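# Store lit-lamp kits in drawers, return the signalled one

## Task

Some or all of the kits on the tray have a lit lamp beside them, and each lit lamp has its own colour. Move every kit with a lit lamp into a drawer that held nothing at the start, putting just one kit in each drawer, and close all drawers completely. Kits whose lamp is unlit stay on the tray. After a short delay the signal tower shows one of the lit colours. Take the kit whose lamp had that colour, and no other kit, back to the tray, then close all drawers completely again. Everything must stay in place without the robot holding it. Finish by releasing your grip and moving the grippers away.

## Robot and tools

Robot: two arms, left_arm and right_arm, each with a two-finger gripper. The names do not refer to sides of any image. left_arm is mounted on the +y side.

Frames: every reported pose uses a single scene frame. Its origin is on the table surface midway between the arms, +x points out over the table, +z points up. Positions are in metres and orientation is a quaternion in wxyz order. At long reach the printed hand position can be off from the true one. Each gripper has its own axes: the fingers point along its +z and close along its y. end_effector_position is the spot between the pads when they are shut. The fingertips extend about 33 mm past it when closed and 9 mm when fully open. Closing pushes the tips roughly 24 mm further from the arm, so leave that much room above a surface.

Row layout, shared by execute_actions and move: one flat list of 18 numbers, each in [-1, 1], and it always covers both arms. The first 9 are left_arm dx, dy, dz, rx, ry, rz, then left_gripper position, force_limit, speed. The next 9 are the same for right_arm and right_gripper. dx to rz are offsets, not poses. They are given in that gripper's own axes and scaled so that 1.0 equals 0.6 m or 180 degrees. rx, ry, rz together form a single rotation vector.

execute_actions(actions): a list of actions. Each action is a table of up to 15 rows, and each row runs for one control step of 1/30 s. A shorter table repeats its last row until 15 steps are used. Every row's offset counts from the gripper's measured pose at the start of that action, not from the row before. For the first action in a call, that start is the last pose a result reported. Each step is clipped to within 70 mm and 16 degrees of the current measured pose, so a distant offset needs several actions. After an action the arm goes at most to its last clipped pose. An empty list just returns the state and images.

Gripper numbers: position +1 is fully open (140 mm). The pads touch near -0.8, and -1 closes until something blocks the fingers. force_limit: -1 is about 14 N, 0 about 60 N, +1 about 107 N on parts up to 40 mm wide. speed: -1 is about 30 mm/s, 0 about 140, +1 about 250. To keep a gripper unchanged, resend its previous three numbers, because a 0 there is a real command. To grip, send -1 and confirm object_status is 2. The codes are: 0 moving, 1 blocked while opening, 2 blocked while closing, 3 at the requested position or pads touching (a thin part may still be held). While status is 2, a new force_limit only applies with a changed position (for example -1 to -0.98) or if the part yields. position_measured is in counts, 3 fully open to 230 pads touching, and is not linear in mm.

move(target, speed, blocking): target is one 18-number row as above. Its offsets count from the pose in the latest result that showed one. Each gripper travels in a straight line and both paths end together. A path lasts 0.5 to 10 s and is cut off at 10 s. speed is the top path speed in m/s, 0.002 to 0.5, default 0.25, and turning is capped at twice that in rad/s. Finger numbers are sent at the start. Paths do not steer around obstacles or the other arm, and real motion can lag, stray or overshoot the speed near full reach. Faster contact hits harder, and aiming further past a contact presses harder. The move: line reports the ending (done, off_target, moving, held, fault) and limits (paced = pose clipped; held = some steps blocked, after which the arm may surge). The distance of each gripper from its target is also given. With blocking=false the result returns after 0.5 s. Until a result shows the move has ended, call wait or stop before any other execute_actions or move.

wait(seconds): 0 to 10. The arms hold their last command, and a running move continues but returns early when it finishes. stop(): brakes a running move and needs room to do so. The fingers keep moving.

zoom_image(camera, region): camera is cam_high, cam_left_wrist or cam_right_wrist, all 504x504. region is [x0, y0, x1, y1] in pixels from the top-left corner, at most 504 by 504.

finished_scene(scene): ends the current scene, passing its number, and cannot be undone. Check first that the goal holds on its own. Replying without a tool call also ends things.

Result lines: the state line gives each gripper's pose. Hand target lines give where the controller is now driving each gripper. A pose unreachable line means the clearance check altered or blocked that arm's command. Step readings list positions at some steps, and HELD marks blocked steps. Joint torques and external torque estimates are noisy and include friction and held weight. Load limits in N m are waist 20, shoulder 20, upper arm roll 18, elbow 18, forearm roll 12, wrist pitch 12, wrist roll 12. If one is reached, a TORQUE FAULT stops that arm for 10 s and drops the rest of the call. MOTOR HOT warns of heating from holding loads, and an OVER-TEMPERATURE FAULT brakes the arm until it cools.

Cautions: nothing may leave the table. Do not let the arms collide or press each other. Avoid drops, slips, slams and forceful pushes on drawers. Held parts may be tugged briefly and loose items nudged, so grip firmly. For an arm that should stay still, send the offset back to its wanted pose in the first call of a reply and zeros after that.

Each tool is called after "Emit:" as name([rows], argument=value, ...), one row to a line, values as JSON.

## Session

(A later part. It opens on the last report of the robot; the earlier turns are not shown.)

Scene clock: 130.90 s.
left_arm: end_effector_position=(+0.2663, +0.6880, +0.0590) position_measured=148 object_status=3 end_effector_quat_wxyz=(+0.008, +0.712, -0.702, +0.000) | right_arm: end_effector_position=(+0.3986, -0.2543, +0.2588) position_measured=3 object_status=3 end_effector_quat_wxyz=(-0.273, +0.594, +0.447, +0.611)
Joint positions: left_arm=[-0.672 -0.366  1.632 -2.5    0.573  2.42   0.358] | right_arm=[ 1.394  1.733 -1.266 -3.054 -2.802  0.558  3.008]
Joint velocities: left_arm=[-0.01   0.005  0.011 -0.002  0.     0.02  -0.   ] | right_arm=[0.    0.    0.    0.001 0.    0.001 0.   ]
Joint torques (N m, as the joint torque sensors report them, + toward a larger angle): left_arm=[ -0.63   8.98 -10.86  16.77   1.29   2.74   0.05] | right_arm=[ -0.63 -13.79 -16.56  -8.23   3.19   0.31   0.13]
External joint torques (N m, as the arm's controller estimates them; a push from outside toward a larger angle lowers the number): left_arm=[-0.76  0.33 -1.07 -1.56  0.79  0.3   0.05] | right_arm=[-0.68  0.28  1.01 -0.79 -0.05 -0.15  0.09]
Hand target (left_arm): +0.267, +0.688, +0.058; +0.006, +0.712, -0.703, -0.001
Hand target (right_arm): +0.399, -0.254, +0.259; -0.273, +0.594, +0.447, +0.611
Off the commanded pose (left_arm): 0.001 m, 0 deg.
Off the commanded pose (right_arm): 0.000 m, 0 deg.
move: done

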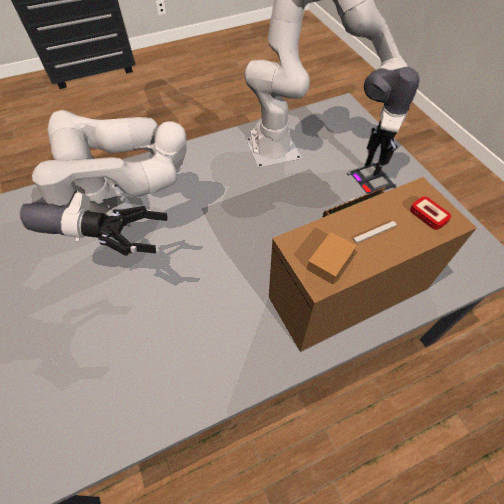

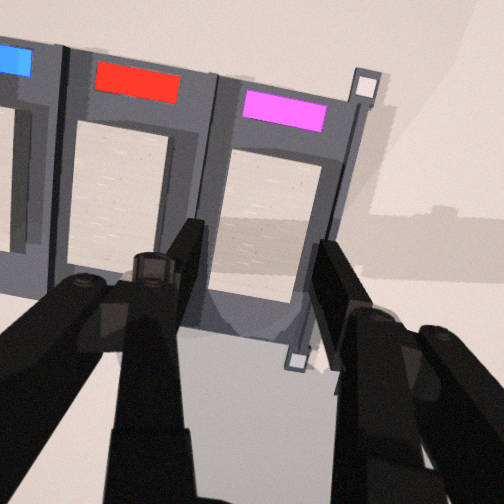

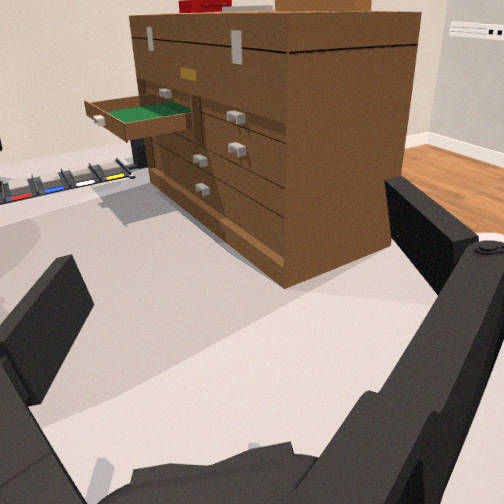

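Emit:
move(target=[0,0,0.035,0,0,0,-0.15,0,0,0,0,0,0,0,0,1,0,0], speed=0.03)

Emit:
move(target=[0,0,0,0,0,0,-1,0,0,0,0,0,0,0,0,1,0,0])

Scene clock: 134.63 s.
left_arm: end_effector_position=(+0.2663, +0.6881, +0.0475) position_measured=148 object_status=3 end_effector_quat_wxyz=(+0.015, +0.712, -0.702, -0.010) | right_arm: end_effector_position=(+0.3986, -0.2543, +0.2588) position_measured=3 object_status=3 end_effector_quat_wxyz=(-0.273, +0.594, +0.447, +0.611)
Joint positions: left_arm=[-0.782 -0.361  1.734 -2.486  0.594  2.424  0.332] | right_arm=[ 1.394  1.733 -1.266 -3.054 -2.802  0.558  3.008]
Joint velocities: left_arm=[-0.013 -0.002  0.003  0.005  0.022 -0.01  -0.032] | right_arm=[ 0.     0.002  0.001 -0.     0.    -0.    -0.002]
Joint torques (N m, as the joint torque sensors report them, + toward a larger angle): left_arm=[-2.32  3.26  4.48  6.67  4.13  8.97  0.53] | right_arm=[ -0.61 -13.9  -16.57  -8.1    3.22   0.29   0.14]
External joint torques (N m, as the arm's controller estimates them; a push from outside toward a larger angle lowers the number): left_arm=[ -2.42  -8.09  14.07 -11.39   3.65   6.56   0.54] | right_arm=[-0.61  0.11  0.98 -0.62 -0.03 -0.18  0.11]
Hand target (left_arm): +0.266, +0.687, +0.040; +0.008, +0.712, -0.702, +0.001
Hand target (right_arm): +0.399, -0.254, +0.259; -0.273, +0.594, +0.447, +0.611
Off the commanded pose (left_arm): 0.010 m, 1 deg.
Off the commanded pose (right_arm): 0.000 m, 0 deg.
move: off_target (left_arm)

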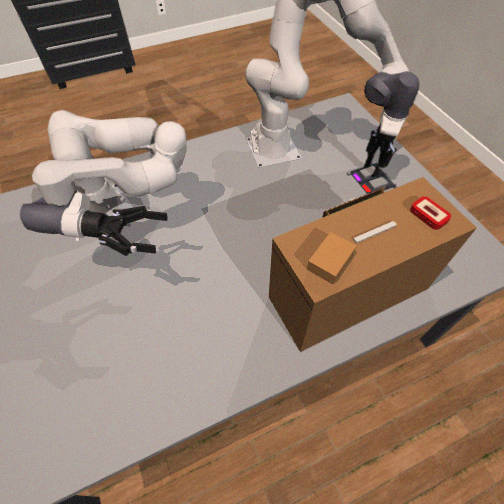

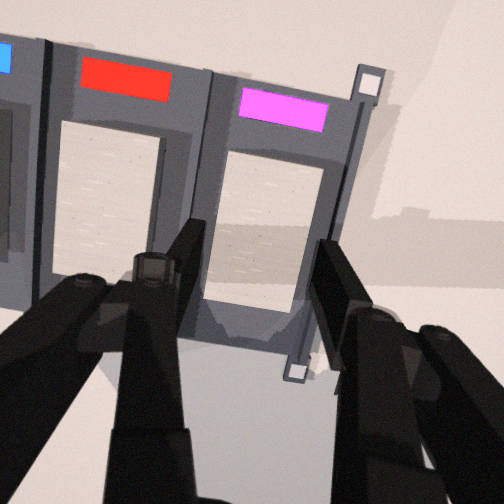

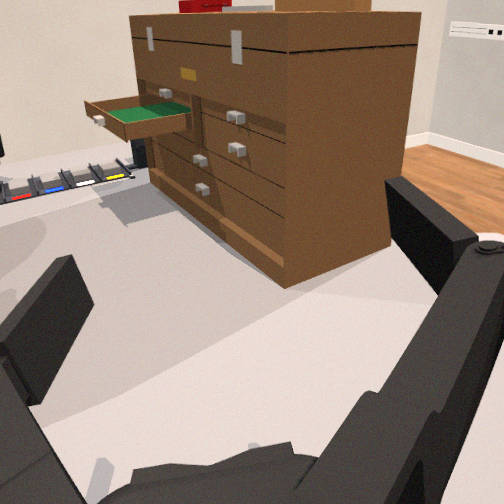

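Scene clock: 135.13 s.
left_arm: end_effector_position=(+0.2607, +0.6879, +0.0488) position_measured=173 object_status=2 end_effector_quat_wxyz=(+0.024, +0.714, -0.699, -0.017) | right_arm: end_effector_position=(+0.3986, -0.2543, +0.2588) position_measured=3 object_status=3 end_effector_quat_wxyz=(-0.273, +0.594, +0.447, +0.611)
Joint positions: left_arm=[-0.776 -0.358  1.725 -2.481  0.594  2.396  0.325] | right_arm=[ 1.394  1.733 -1.266 -3.054 -2.802  0.558  3.008]
Joint velocities: left_arm=[ 0.001 -0.004 -0.001 -0.001  0.002 -0.001 -0.006] | right_arm=[ 0.     0.    -0.     0.001  0.001  0.    -0.001]
Joint torques (N m, as the joint torque sensors report them, + toward a larger angle): left_arm=[ 1.1   5.   -7.84 14.83  2.03  5.78  0.12] | right_arm=[ -0.41 -13.58 -16.41  -8.32   3.22   0.31   0.13]
External joint torques (N m, as the arm's controller estimates them; a push from outside toward a larger angle lowers the number): left_arm=[ 1.11 -6.17  1.77 -3.22  1.54  3.45  0.12] | right_arm=[-0.46  0.49  1.16 -0.85 -0.03 -0.15  0.1 ]
Hand target (left_arm): +0.266, +0.688, +0.048; +0.015, +0.712, -0.702, -0.010
Hand target (right_arm): +0.399, -0.254, +0.259; -0.273, +0.594, +0.447, +0.611
Off the commanded pose (left_arm): 0.006 m, 1 deg.
Off the commanded pose (right_arm): 0.000 m, 0 deg.
move: off_target (left_arm)

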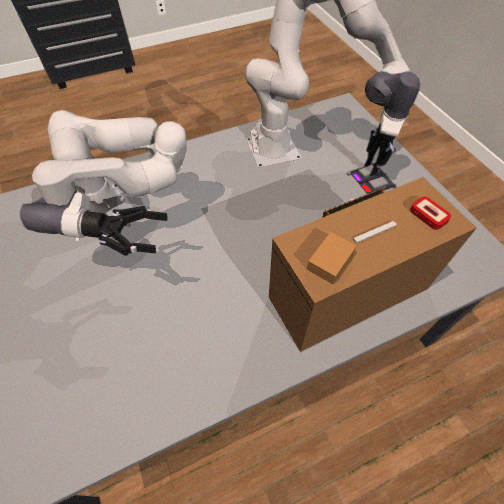

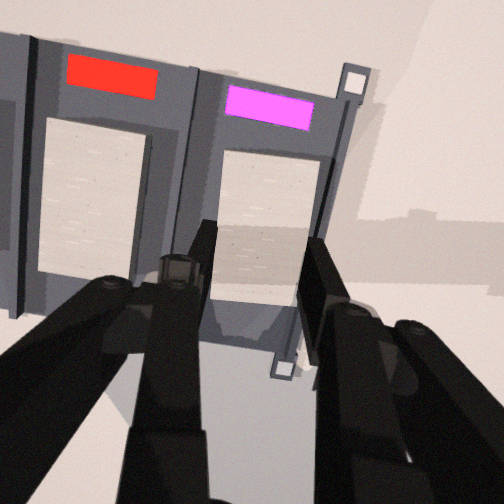

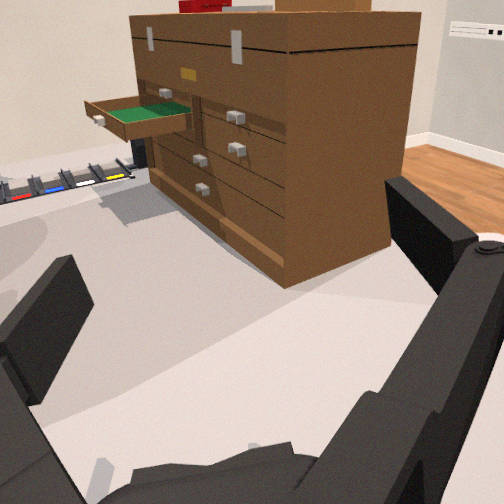

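Emit:
move(target=[0,0,-0.33,0,0,0,-1,0,0,0,0,0,0,0,0,1,0,0], speed=0.18)

Scene clock: 138.13 s.
left_arm: end_effector_position=(+0.2682, +0.6931, +0.2446) position_measured=174 object_status=2 end_effector_quat_wxyz=(+0.024, +0.718, -0.696, -0.020) | right_arm: end_effector_position=(+0.3986, -0.2543, +0.2588) position_measured=3 object_status=3 end_effector_quat_wxyz=(-0.273, +0.594, +0.447, +0.611)
Joint positions: left_arm=[-0.294 -0.527  1.047 -2.234  0.498  1.849  0.345] | right_arm=[ 1.394  1.733 -1.266 -3.054 -2.802  0.558  3.008]
Joint velocities: left_arm=[-0.001 -0.005  0.001  0.    -0.001 -0.012  0.001] | right_arm=[-0.     0.    -0.003  0.    -0.001 -0.001 -0.   ]
Joint torques (N m, as the joint torque sensors report them, + toward a larger angle): left_arm=[  0.73  -2.24 -15.03  22.07   0.02   1.95   0.18] | right_arm=[ -0.36 -13.58 -16.76  -8.07   3.2    0.31   0.15]
External joint torques (N m, as the arm's controller estimates them; a push from outside toward a larger angle lowers the number): left_arm=[ 0.72 -2.25 -1.72  0.26 -0.75 -0.38  0.18] | right_arm=[-0.36  0.48  0.82 -0.6  -0.05 -0.16  0.11]
Hand target (left_arm): +0.268, +0.693, +0.246; +0.025, +0.718, -0.696, -0.019
Hand target (right_arm): +0.399, -0.254, +0.259; -0.273, +0.594, +0.447, +0.611
Off the commanded pose (left_arm): 0.006 m, 1 deg.
Off the commanded pose (right_arm): 0.000 m, 0 deg.
move: off_target (left_arm)

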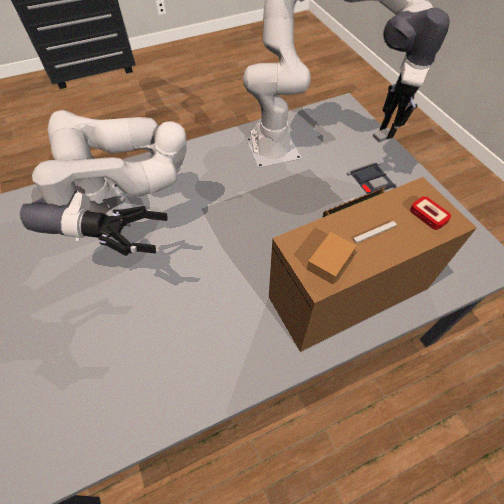

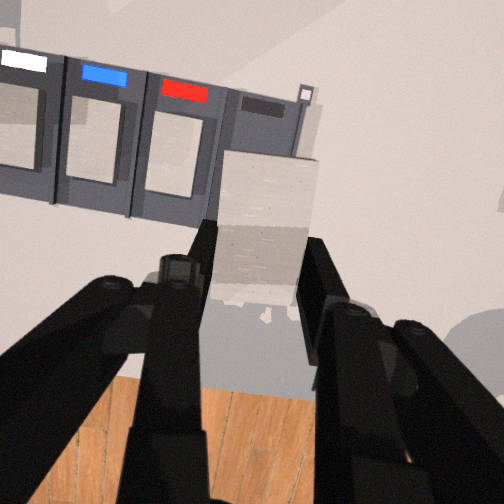

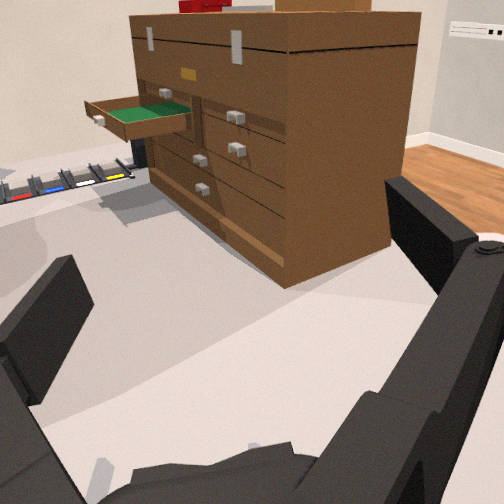

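Emit:
move(target=[0.602,-0.44,-0.058,0.0155,-0.0155,0.5,-1,0,0,0,0,0,0,0,0,1,0,0], speed=0.2)

Scene clock: 147.57 s.
left_arm: end_effector_position=(+0.5476, +0.3372, +0.2817) position_measured=174 object_status=2 end_effector_quat_wxyz=(+0.015, -0.024, +1.000, -0.007) | right_arm: end_effector_position=(+0.3986, -0.2543, +0.2588) position_measured=3 object_status=3 end_effector_quat_wxyz=(-0.273, +0.594, +0.447, +0.611)
Joint positions: left_arm=[-1.808 -0.598  1.601 -1.748  0.608  1.767  1.076] | right_arm=[ 1.394  1.733 -1.266 -3.054 -2.802  0.558  3.008]
Joint velocities: left_arm=[-0.    -0.001  0.001  0.001  0.002 -0.01   0.027] | right_arm=[ 0.002  0.    -0.    -0.002  0.001  0.001 -0.001]
Joint torques (N m, as the joint torque sensors report them, + toward a larger angle): left_arm=[ -1.95  19.25 -18.48  21.16   1.71   2.15   0.24] | right_arm=[ -0.5  -13.75 -16.47  -8.14   3.2    0.34   0.11]
External joint torques (N m, as the arm's controller estimates them; a push from outside toward a larger angle lowers the number): left_arm=[-2.17 -2.58 -0.57  0.84  0.91 -0.37  0.25] | right_arm=[-0.55  0.34  1.14 -0.6  -0.06 -0.12  0.07]
Hand target (left_arm): +0.548, +0.338, +0.282; +0.015, -0.018, +1.000, -0.005
Hand target (right_arm): +0.399, -0.254, +0.259; -0.273, +0.594, +0.447, +0.611
Off the commanded pose (left_arm): 0.018 m, 2 deg.
Off the commanded pose (right_arm): 0.000 m, 0 deg.
move: off_target (left_arm)

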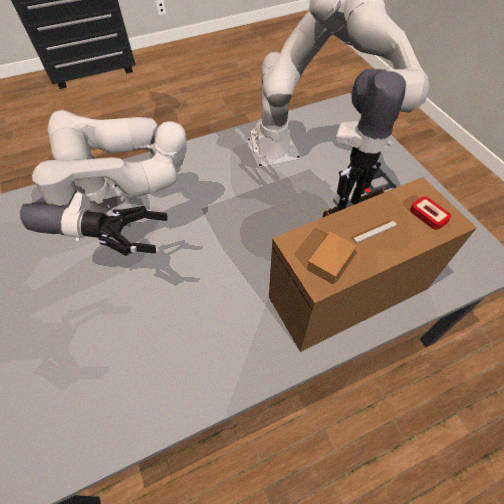

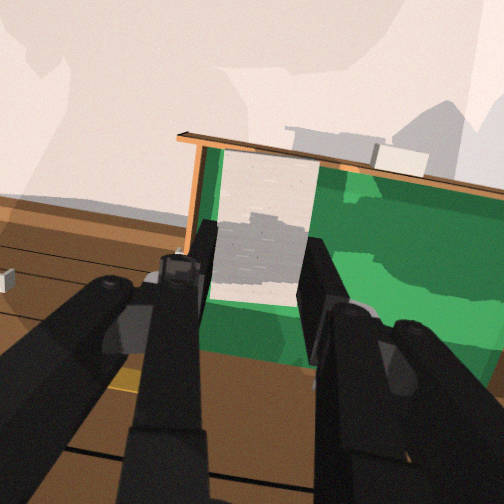

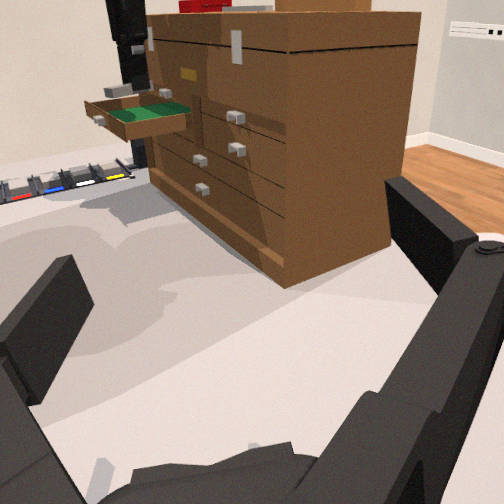

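Emit:
move(target=[-0.01,0.04,0.062,0,0,0,-1,0,0,0,0,0,0,0,0,1,0,0], speed=0.08)

Emit:
zoom_image(camera="cam_right_wrist", region=[60, 30, 220, 150])

Scene clock: 158.13 s.
left_arm: end_effector_position=(+0.5538, +0.3559, +0.2487) position_measured=174 object_status=2 end_effector_quat_wxyz=(+0.015, -0.025, +1.000, -0.009) | right_arm: end_effector_position=(+0.3986, -0.2543, +0.2588) position_measured=3 object_status=3 end_effector_quat_wxyz=(-0.273, +0.594, +0.447, +0.611)
Joint positions: left_arm=[-1.803 -0.63   1.649 -1.79   0.645  1.829  1.086] | right_arm=[ 1.394  1.733 -1.266 -3.054 -2.802  0.558  3.008]
Joint velocities: left_arm=[-0.    -0.001  0.    -0.001  0.005  0.009  0.002] | right_arm=[ 0.001 -0.    -0.001 -0.001 -0.001  0.001 -0.   ]
Joint torques (N m, as the joint torque sensors report them, + toward a larger angle): left_arm=[  1.82  19.84 -15.89  16.51   2.33   2.9    0.34] | right_arm=[ -0.62 -13.54 -16.53  -8.14   3.17   0.31   0.15]
External joint torques (N m, as the arm's controller estimates them; a push from outside toward a larger angle lowers the number): left_arm=[ 1.81 -3.58  2.94 -3.27  1.56  0.4   0.34] | right_arm=[-0.62  0.52  1.04 -0.63 -0.07 -0.15  0.11]
Hand target (left_arm): +0.554, +0.361, +0.244; +0.015, -0.024, +1.000, -0.006
Hand target (right_arm): +0.399, -0.254, +0.259; -0.273, +0.594, +0.447, +0.611
Off the commanded pose (left_arm): 0.007 m, 0 deg.
Off the commanded pose (right_arm): 0.000 m, 0 deg.
move: off_target (left_arm)

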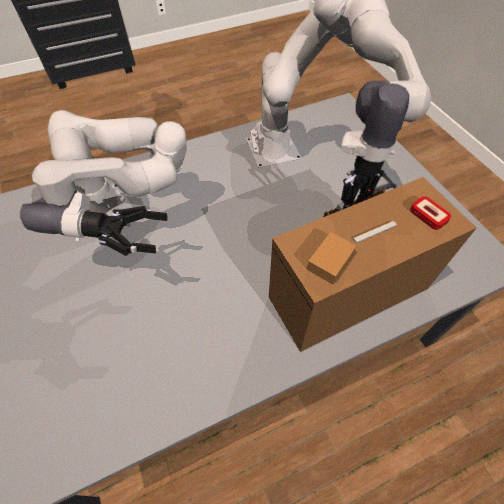

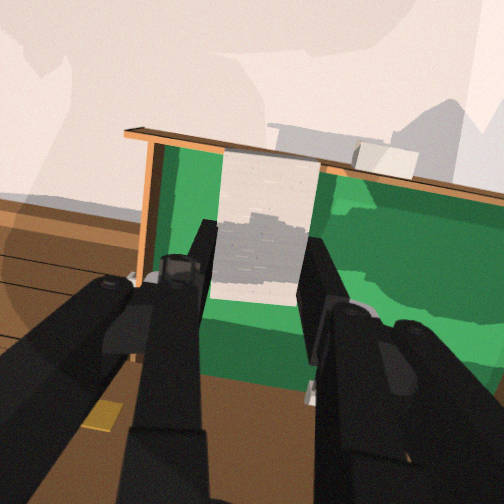

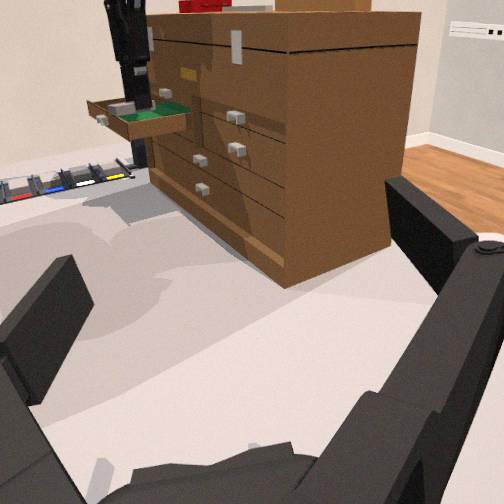

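Region (60, 30, 220, 150) of cam_right_wrist's 504x504 image, scaled by 3.150, with more detail than that image has; it fills the top 378 rows of this view, and the rest is white.

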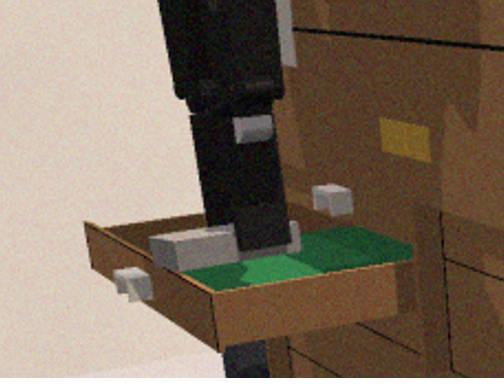

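Emit:
move(target=[0,-0.022,0,0,-0.045,0,-1,0,0,0,0,0,0,0,0,1,0,0], speed=0.08)

Emit:
move(target=[0,0,0.035,0,0,0,-1,0,0,0,0,0,0,0,0,1,0,0], speed=0.04)

Emit:
zoom_image(camera="cam_right_wrist", region=[60, 30, 220, 150])

Scene clock: 163.93 s.
left_arm: end_effector_position=(+0.5558, +0.3493, +0.2510) position_measured=174 object_status=2 end_effector_quat_wxyz=(+0.085, -0.023, +0.996, -0.003) | right_arm: end_effector_position=(+0.3986, -0.2543, +0.2588) position_measured=3 object_status=3 end_effector_quat_wxyz=(-0.273, +0.594, +0.447, +0.611)
Joint positions: left_arm=[-1.623 -0.586  1.512 -1.966  0.697  2.018  1.035] | right_arm=[ 1.394  1.733 -1.266 -3.054 -2.802  0.558  3.008]
Joint velocities: left_arm=[-0.001  0.002 -0.001 -0.004 -0.002  0.015 -0.013] | right_arm=[ 0.001 -0.002  0.001 -0.002 -0.    -0.     0.001]
Joint torques (N m, as the joint torque sensors report them, + toward a larger angle): left_arm=[ -1.95  14.99 -20.15  14.47   0.05   3.82  -0.42] | right_arm=[ -0.25 -13.65 -16.69  -8.34   3.18   0.33   0.12]
External joint torques (N m, as the arm's controller estimates them; a push from outside toward a larger angle lowers the number): left_arm=[-1.86 -1.26 -2.19 -6.16 -0.79  1.06 -0.41] | right_arm=[-0.31  0.48  0.88 -0.83 -0.07 -0.13  0.08]
Hand target (left_arm): +0.555, +0.342, +0.249; +0.086, -0.025, +0.996, -0.007
Hand target (right_arm): +0.399, -0.254, +0.259; -0.273, +0.594, +0.447, +0.611
Off the commanded pose (left_arm): 0.007 m, 1 deg.
Off the commanded pose (right_arm): 0.000 m, 0 deg.
move: off_target (left_arm)

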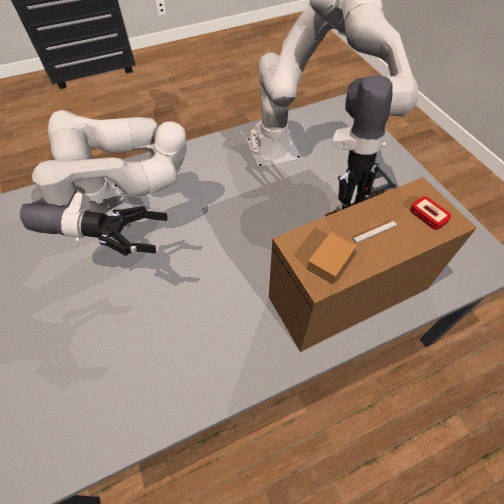

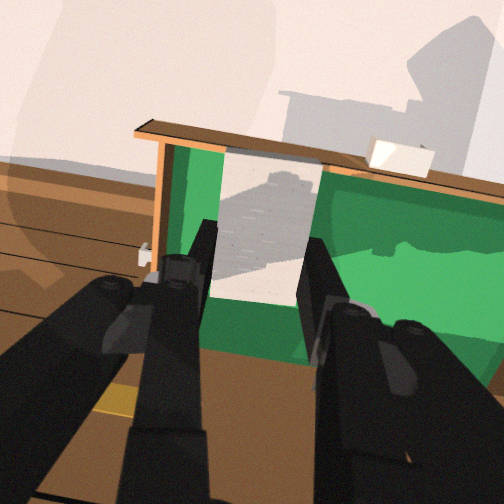

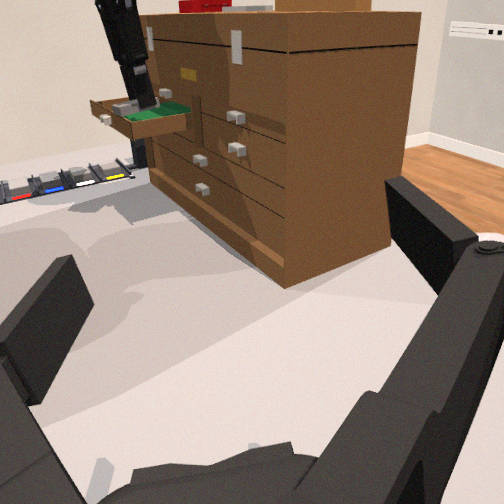

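Scene clock: 164.83 s.
left_arm: end_effector_position=(+0.5649, +0.3486, +0.2402) position_measured=174 object_status=2 end_effector_quat_wxyz=(+0.093, -0.023, +0.995, -0.005) | right_arm: end_effector_position=(+0.3986, -0.2543, +0.2588) position_measured=3 object_status=3 end_effector_quat_wxyz=(-0.273, +0.594, +0.447, +0.611)
Joint positions: left_arm=[-1.653 -0.584  1.556 -1.972  0.709  2.064  1.033] | right_arm=[ 1.394  1.733 -1.266 -3.054 -2.802  0.558  3.008]
Joint velocities: left_arm=[-0.001  0.007  0.006  0.002 -0.     0.016  0.   ] | right_arm=[-0.     0.     0.001  0.001 -0.     0.     0.   ]
Joint torques (N m, as the joint torque sensors report them, + toward a larger angle): left_arm=[ -2.35  14.43 -13.83  12.7    1.13   2.38  -0.19] | right_arm=[ -0.4  -13.71 -16.52  -8.21   3.18   0.34   0.14]
External joint torques (N m, as the arm's controller estimates them; a push from outside toward a larger angle lowers the number): left_arm=[-2.36 -2.84  4.12 -8.01  0.3  -0.43 -0.19] | right_arm=[-0.41  0.33  1.02 -0.77 -0.05 -0.12  0.1 ]
Hand target (left_arm): +0.559, +0.349, +0.231; +0.085, -0.023, +0.996, -0.003
Hand target (right_arm): +0.399, -0.254, +0.259; -0.273, +0.594, +0.447, +0.611
Off the commanded pose (left_arm): 0.011 m, 1 deg.
Off the commanded pose (right_arm): 0.000 m, 0 deg.
move: off_target (left_arm)

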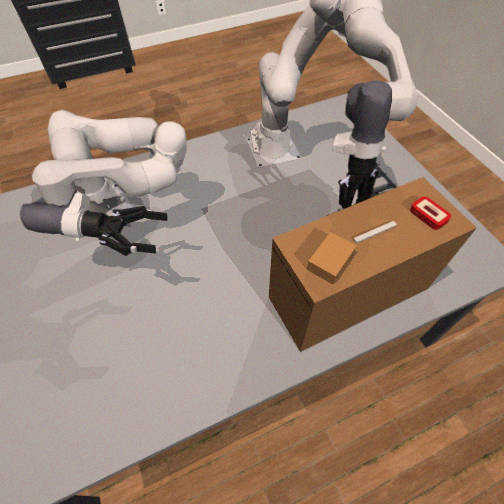

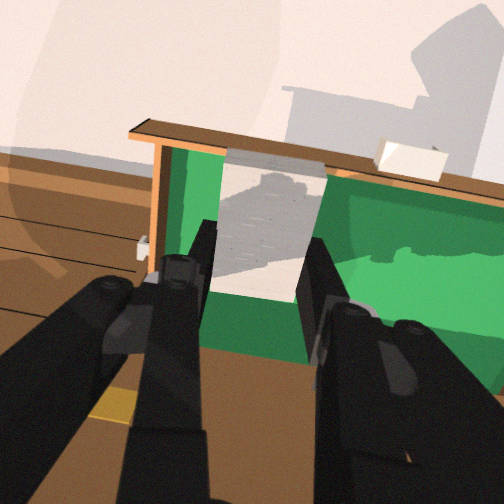

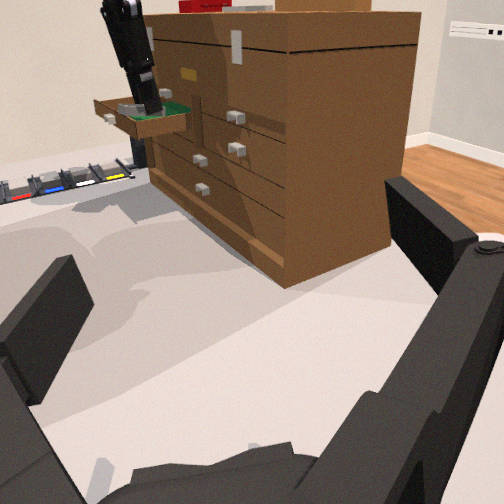

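Region (60, 30, 220, 150) of cam_right_wrist's 504x504 image, scaled by 3.150, with more detail than that image has; it fills the top 378 rows of this view, and the rest is white.

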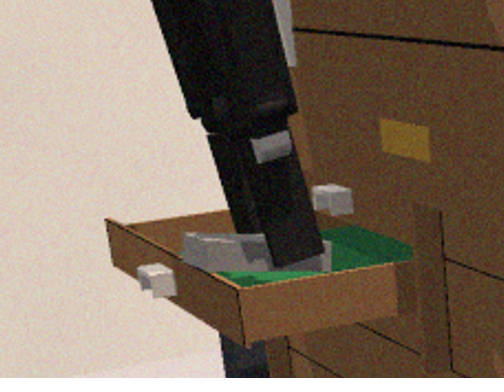

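Emit:
move(target=[-0.018,0,0.0,0,0,0,-1,0,0,0,0,0,0,0,0,1,0,0], speed=0.04)

Emit:
move(target=[0.003,0,0.016,0,0,0,-1,0,0,0,0,0,0,0,0,1,0,0], speed=0.03)

Emit:
zoom_image(camera="cam_right_wrist", region=[60, 30, 220, 150])

Scene clock: 168.53 s.
left_arm: end_effector_position=(+0.5753, +0.3487, +0.2423) position_measured=174 object_status=2 end_effector_quat_wxyz=(+0.095, -0.025, +0.995, -0.005) | right_arm: end_effector_position=(+0.3986, -0.2543, +0.2588) position_measured=3 object_status=3 end_effector_quat_wxyz=(-0.273, +0.594, +0.447, +0.611)
Joint positions: left_arm=[-1.701 -0.588  1.596 -1.934  0.709  2.056  1.035] | right_arm=[ 1.394  1.733 -1.266 -3.054 -2.802  0.558  3.008]
Joint velocities: left_arm=[-0.006 -0.     0.01   0.005  0.    -0.004  0.005] | right_arm=[ 0.001 -0.     0.     0.002 -0.    -0.     0.001]
Joint torques (N m, as the joint torque sensors report them, + toward a larger angle): left_arm=[ -1.23  16.08 -19.13  21.57   0.79   2.27   0.24] | right_arm=[ -0.41 -13.76 -16.8   -8.29   3.22   0.32   0.13]
External joint torques (N m, as the arm's controller estimates them; a push from outside toward a larger angle lowers the number): left_arm=[-1.3  -2.94 -1.09  0.86 -0.06 -0.54  0.24] | right_arm=[-0.4   0.32  0.76 -0.83 -0.02 -0.15  0.1 ]
Hand target (left_arm): +0.575, +0.349, +0.242; +0.094, -0.023, +0.995, -0.005
Hand target (right_arm): +0.399, -0.254, +0.259; -0.273, +0.594, +0.447, +0.611
Off the commanded pose (left_arm): 0.000 m, 0 deg.
Off the commanded pose (right_arm): 0.000 m, 0 deg.
move: done

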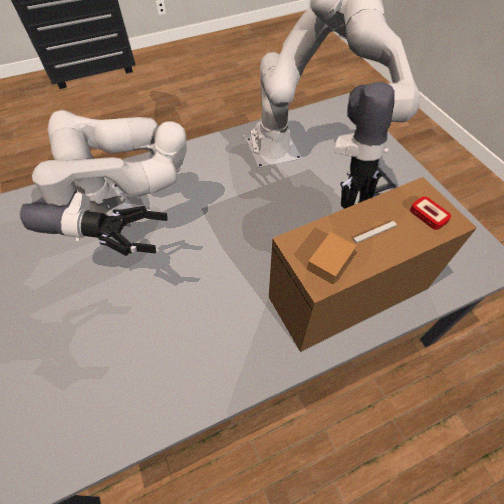

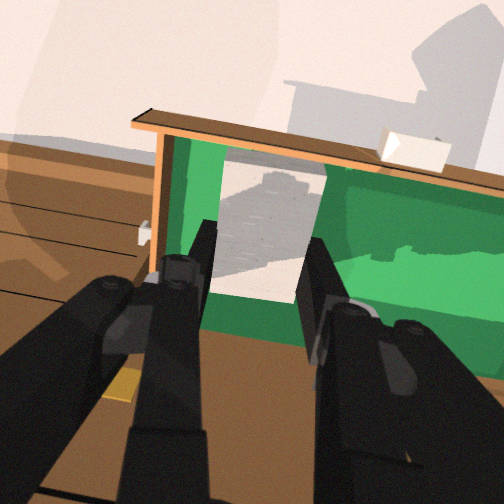

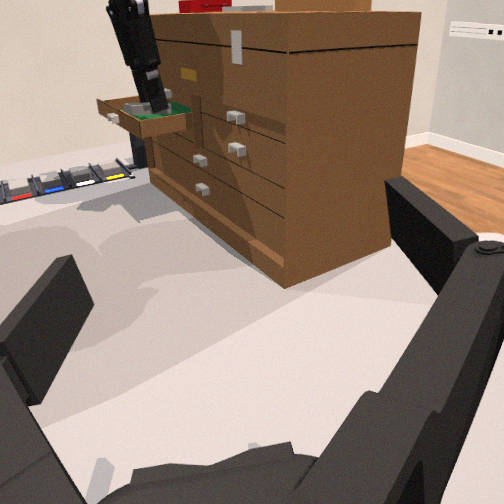

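Scene clock: 169.27 s.
left_arm: end_effector_position=(+0.5754, +0.3496, +0.2338) position_measured=174 object_status=2 end_effector_quat_wxyz=(+0.094, -0.025, +0.995, -0.006) | right_arm: end_effector_position=(+0.3986, -0.2543, +0.2588) position_measured=3 object_status=3 end_effector_quat_wxyz=(-0.273, +0.594, +0.447, +0.611)
Joint positions: left_arm=[-1.707 -0.588  1.614 -1.945  0.712  2.076  1.035] | right_arm=[ 1.394  1.733 -1.266 -3.054 -2.802  0.558  3.008]
Joint velocities: left_arm=[-0.001  0.     0.006 -0.005  0.001  0.007 -0.001] | right_arm=[-0.    -0.001 -0.001  0.001  0.001 -0.001 -0.003]
Joint torques (N m, as the joint torque sensors report them, + toward a larger angle): left_arm=[ -0.8   18.96 -18.74  18.61   1.3    3.11  -0.16] | right_arm=[ -0.48 -13.69 -16.49  -8.24   3.21   0.33   0.13]
External joint torques (N m, as the arm's controller estimates them; a push from outside toward a larger angle lowers the number): left_arm=[-0.74 -0.34 -0.69 -1.95  0.48  0.3  -0.16] | right_arm=[-0.52  0.42  1.07 -0.82 -0.03 -0.13  0.09]
Hand target (left_arm): +0.575, +0.348, +0.233; +0.095, -0.025, +0.995, -0.005
Hand target (right_arm): +0.399, -0.254, +0.259; -0.273, +0.594, +0.447, +0.611
Off the commanded pose (left_arm): 0.002 m, 0 deg.
Off the commanded pose (right_arm): 0.000 m, 0 deg.
move: done

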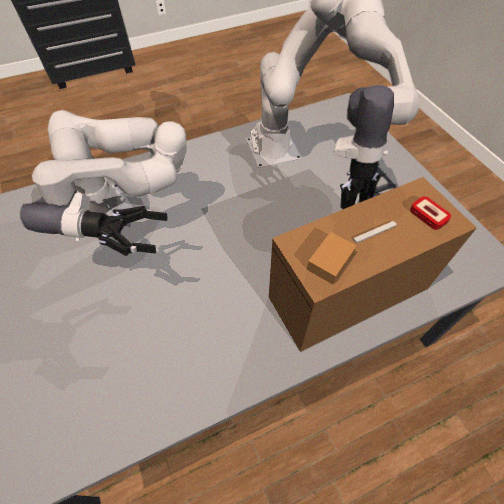

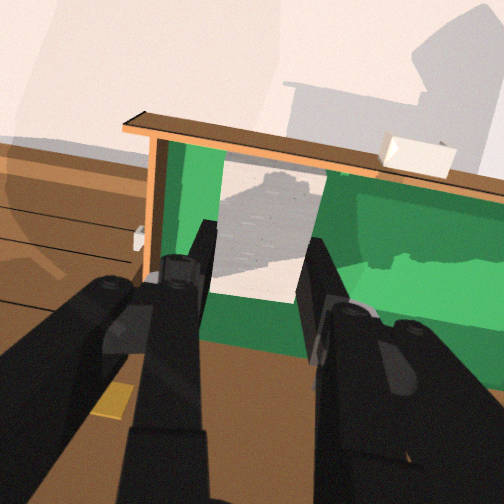

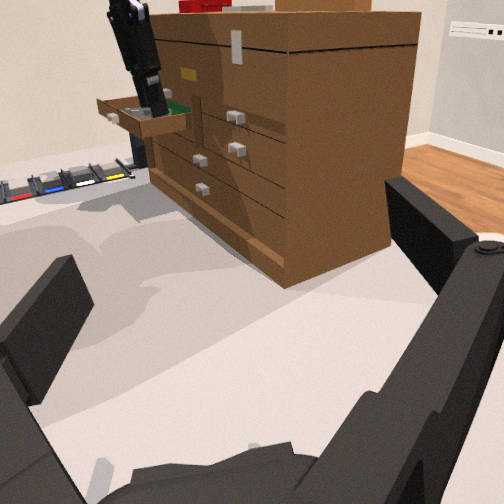

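Region (60, 30, 220, 150) of cam_right_wrist's 504x504 image, scaled by 3.150, with more detail than that image has; it fills the top 378 rows of this view, and the rest is white.

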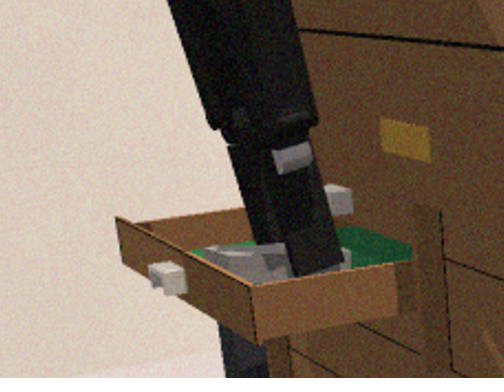

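Emit:
move(target=[0,0,0.006,0,0,0,-1,0,0,0,0,0,0,0,0,1,0,0], speed=0.03)

Emit:
move(target=[0,0,0,0,0,0,-0.15,0,0,0,0,0,0,0,0,1,0,0])

Emit:
move(target=[0.03,0,-0.09,0,0,0,-0.15,0,0,0,0,0,0,0,0,1,0,0], speed=0.1)

Emit:
zoom_image(camera="cam_right_wrist", region=[60, 30, 220, 150])

Scene clock: 173.23 s.
left_arm: end_effector_position=(+0.5756, +0.3509, +0.2311) position_measured=174 object_status=2 end_effector_quat_wxyz=(+0.093, -0.026, +0.995, -0.006) | right_arm: end_effector_position=(+0.3986, -0.2543, +0.2588) position_measured=3 object_status=3 end_effector_quat_wxyz=(-0.273, +0.594, +0.447, +0.611)
Joint positions: left_arm=[-1.711 -0.588  1.623 -1.946  0.712  2.079  1.035] | right_arm=[ 1.394  1.733 -1.266 -3.054 -2.802  0.558  3.008]
Joint velocities: left_arm=[-0.002 -0.     0.002  0.    -0.     0.002 -0.001] | right_arm=[-0.001  0.     0.001 -0.001  0.     0.    -0.001]
Joint torques (N m, as the joint torque sensors report them, + toward a larger angle): left_arm=[ -1.95  17.81 -18.46  18.81   1.4    3.33   0.05] | right_arm=[ -0.61 -13.84 -16.57  -8.16   3.22   0.34   0.14]
External joint torques (N m, as the arm's controller estimates them; a push from outside toward a larger angle lowers the number): left_arm=[-1.88 -1.7  -0.43 -1.73  0.58  0.53  0.05] | right_arm=[-0.59  0.22  0.99 -0.71 -0.01 -0.13  0.1 ]
Hand target (left_arm): +0.576, +0.349, +0.230; +0.094, -0.025, +0.995, -0.006
Hand target (right_arm): +0.399, -0.254, +0.259; -0.273, +0.594, +0.447, +0.611
Off the commanded pose (left_arm): 0.002 m, 0 deg.
Off the commanded pose (right_arm): 0.000 m, 0 deg.
move: done

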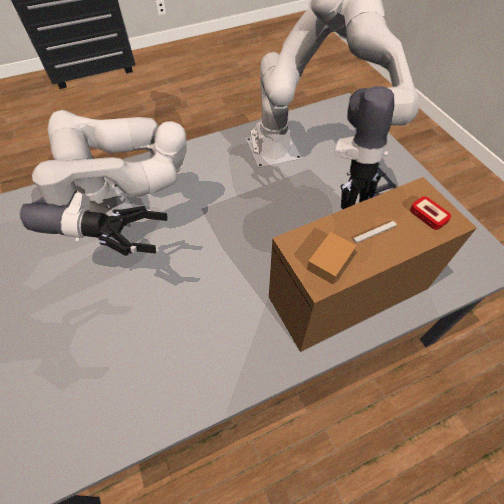

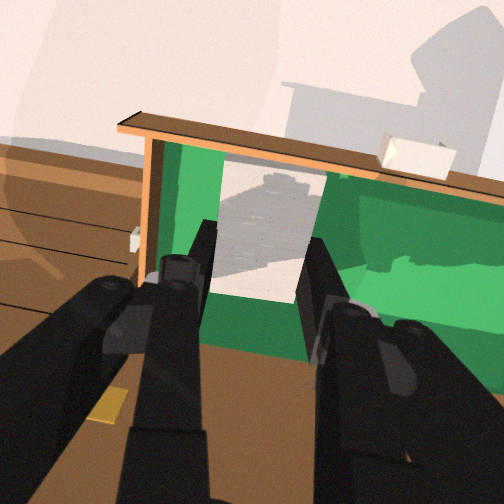

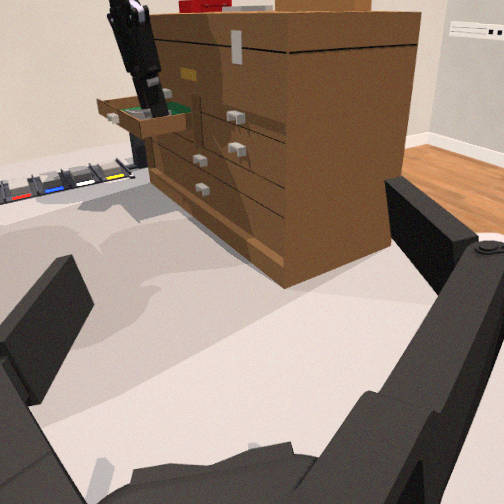

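Scene clock: 173.73 s.
left_arm: end_effector_position=(+0.5756, +0.3509, +0.2311) position_measured=148 object_status=3 end_effector_quat_wxyz=(+0.093, -0.026, +0.995, -0.006) | right_arm: end_effector_position=(+0.3986, -0.2543, +0.2588) position_measured=3 object_status=3 end_effector_quat_wxyz=(-0.273, +0.594, +0.447, +0.611)
Joint positions: left_arm=[-1.711 -0.588  1.623 -1.946  0.712  2.079  1.035] | right_arm=[ 1.394  1.733 -1.266 -3.054 -2.802  0.558  3.008]
Joint velocities: left_arm=[ 0.001  0.     0.001 -0.    -0.     0.     0.003] | right_arm=[-0.    -0.    -0.001 -0.     0.     0.001 -0.001]
Joint torques (N m, as the joint torque sensors report them, + toward a larger angle): left_arm=[  0.84  17.67 -19.54  20.83   0.76   2.82   0.09] | right_arm=[ -0.42 -13.6  -16.73  -8.32   3.21   0.33   0.13]
External joint torques (N m, as the arm's controller estimates them; a push from outside toward a larger angle lowers the number): left_arm=[ 0.71 -1.74 -1.71  0.26 -0.07  0.03  0.1 ] | right_arm=[-0.4   0.47  0.83 -0.83 -0.03 -0.14  0.09]
Hand target (left_arm): +0.576, +0.351, +0.231; +0.093, -0.026, +0.995, -0.006
Hand target (right_arm): +0.399, -0.254, +0.259; -0.273, +0.594, +0.447, +0.611
Off the commanded pose (left_arm): 0.000 m, 0 deg.
Off the commanded pose (right_arm): 0.000 m, 0 deg.
move: done

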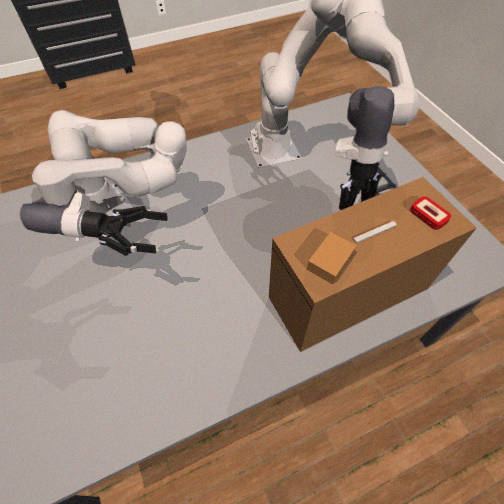

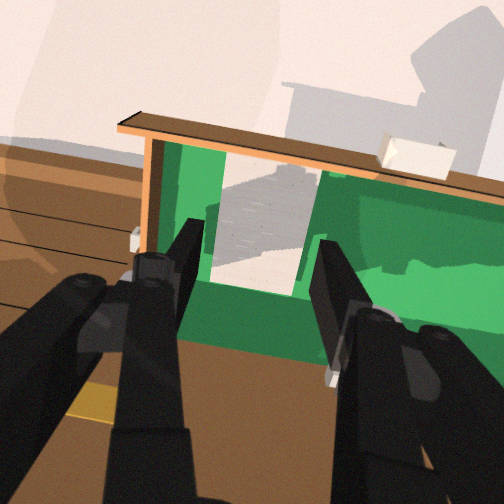

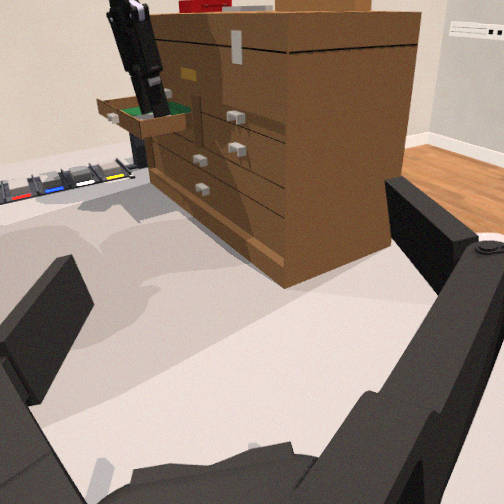

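Scene clock: 174.83 s.
left_arm: end_effector_position=(+0.5504, +0.3516, +0.2815) position_measured=148 object_status=3 end_effector_quat_wxyz=(+0.096, -0.028, +0.995, -0.005) | right_arm: end_effector_position=(+0.3986, -0.2543, +0.2588) position_measured=3 object_status=3 end_effector_quat_wxyz=(-0.273, +0.594, +0.447, +0.611)
Joint positions: left_arm=[-1.536 -0.574  1.414 -1.963  0.671  1.99   1.042] | right_arm=[ 1.394  1.733 -1.266 -3.054 -2.802  0.558  3.008]
Joint velocities: left_arm=[-0.001 -0.005 -0.001  0.    -0.    -0.012  0.   ] | right_arm=[ 0.    -0.    -0.001  0.001 -0.001  0.001 -0.001]
Joint torques (N m, as the joint torque sensors report them, + toward a larger angle): left_arm=[  1.39  11.15 -19.65  18.62   0.04   2.32   0.28] | right_arm=[ -0.39 -13.88 -16.5   -8.08   3.19   0.31   0.14]
External joint torques (N m, as the arm's controller estimates them; a push from outside toward a larger angle lowers the number): left_arm=[ 1.43 -2.17 -2.23 -2.39 -0.83 -0.49  0.28] | right_arm=[-0.4   0.23  1.11 -0.59 -0.06 -0.16  0.1 ]
Hand target (left_arm): +0.548, +0.352, +0.280; +0.092, -0.027, +0.995, -0.006
Hand target (right_arm): +0.399, -0.254, +0.259; -0.273, +0.594, +0.447, +0.611
Off the commanded pose (left_arm): 0.003 m, 0 deg.
Off the commanded pose (right_arm): 0.000 m, 0 deg.
move: done

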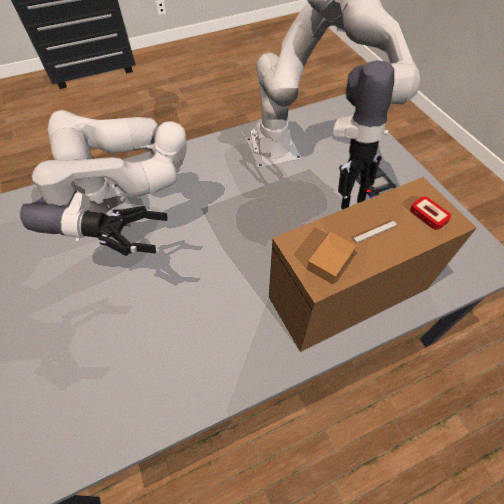

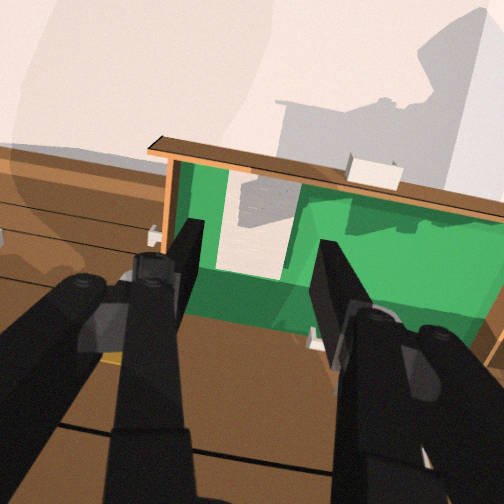

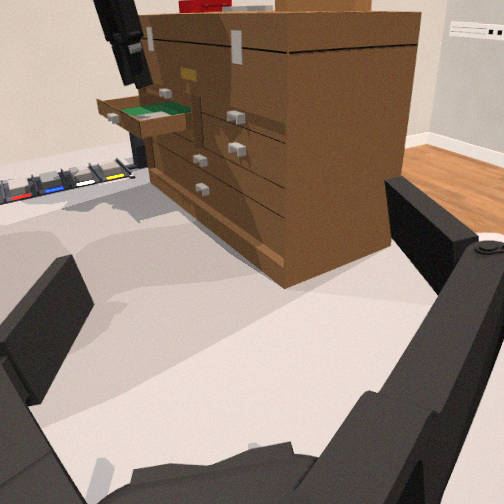

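Region (60, 30, 220, 150) of cam_right_wrist's 504x504 image, scaled by 3.150, with more detail than that image has; it fills the top 378 rows of this view, and the rest is white.

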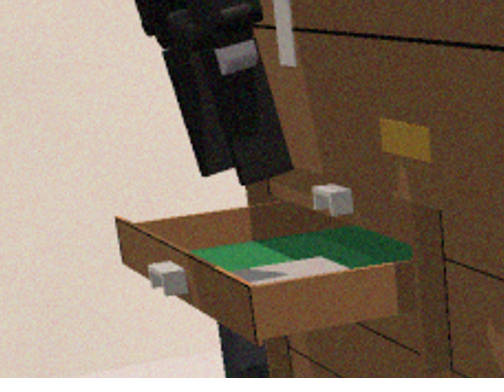

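Emit:
move(target=[0.17,0.079,0.05,0,-0.195,0.01,0,0,0,0,0,0,0,0,0,1,0,0], speed=0.2)

Scene clock: 183.83 s.
left_arm: end_effector_position=(+0.4550, +0.3979, +0.2285) position_measured=129 object_status=3 end_effector_quat_wxyz=(+0.389, -0.008, +0.921, +0.010) | right_arm: end_effector_position=(+0.3986, -0.2543, +0.2588) position_measured=3 object_status=3 end_effector_quat_wxyz=(-0.273, +0.594, +0.447, +0.611)
Joint positions: left_arm=[-0.618 -0.791  1.035 -2.795  1.712  2.747  0.414] | right_arm=[ 1.394  1.733 -1.266 -3.054 -2.802  0.558  3.008]
Joint velocities: left_arm=[-0.001  0.002 -0.     0.001  0.012  0.    -0.044] | right_arm=[ 0.001  0.001 -0.     0.001 -0.    -0.    -0.001]
Joint torques (N m, as the joint torque sensors report them, + toward a larger angle): left_arm=[ -0.43  -0.46 -13.7   15.82   0.56   2.68  -0.28] | right_arm=[ -0.49 -13.53 -16.59  -8.19   3.21   0.31   0.15]
External joint torques (N m, as the arm's controller estimates them; a push from outside toward a larger angle lowers the number): left_arm=[-0.39 -1.53 -0.74 -1.76  1.06  0.28 -0.26] | right_arm=[-0.52  0.52  0.97 -0.77 -0.03 -0.16  0.12]
Hand target (left_arm): +0.454, +0.396, +0.228; +0.389, -0.013, +0.921, +0.007
Hand target (right_arm): +0.399, -0.254, +0.259; -0.273, +0.594, +0.447, +0.611
Off the commanded pose (left_arm): 0.006 m, 1 deg.
Off the commanded pose (right_arm): 0.000 m, 0 deg.
move: off_target (left_arm)

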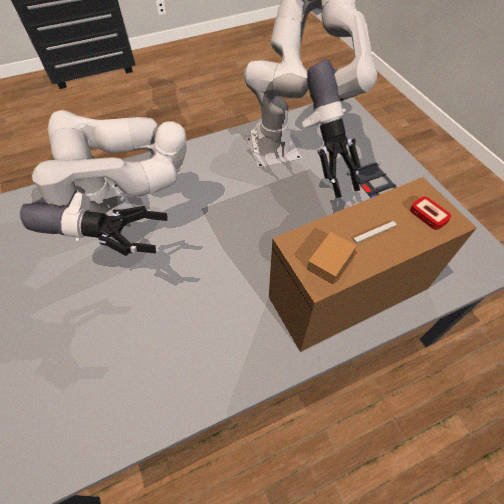

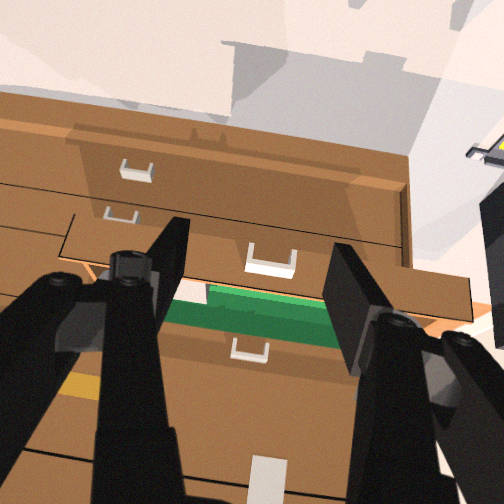

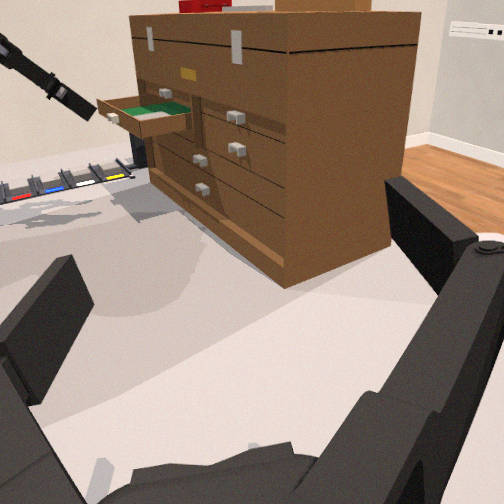

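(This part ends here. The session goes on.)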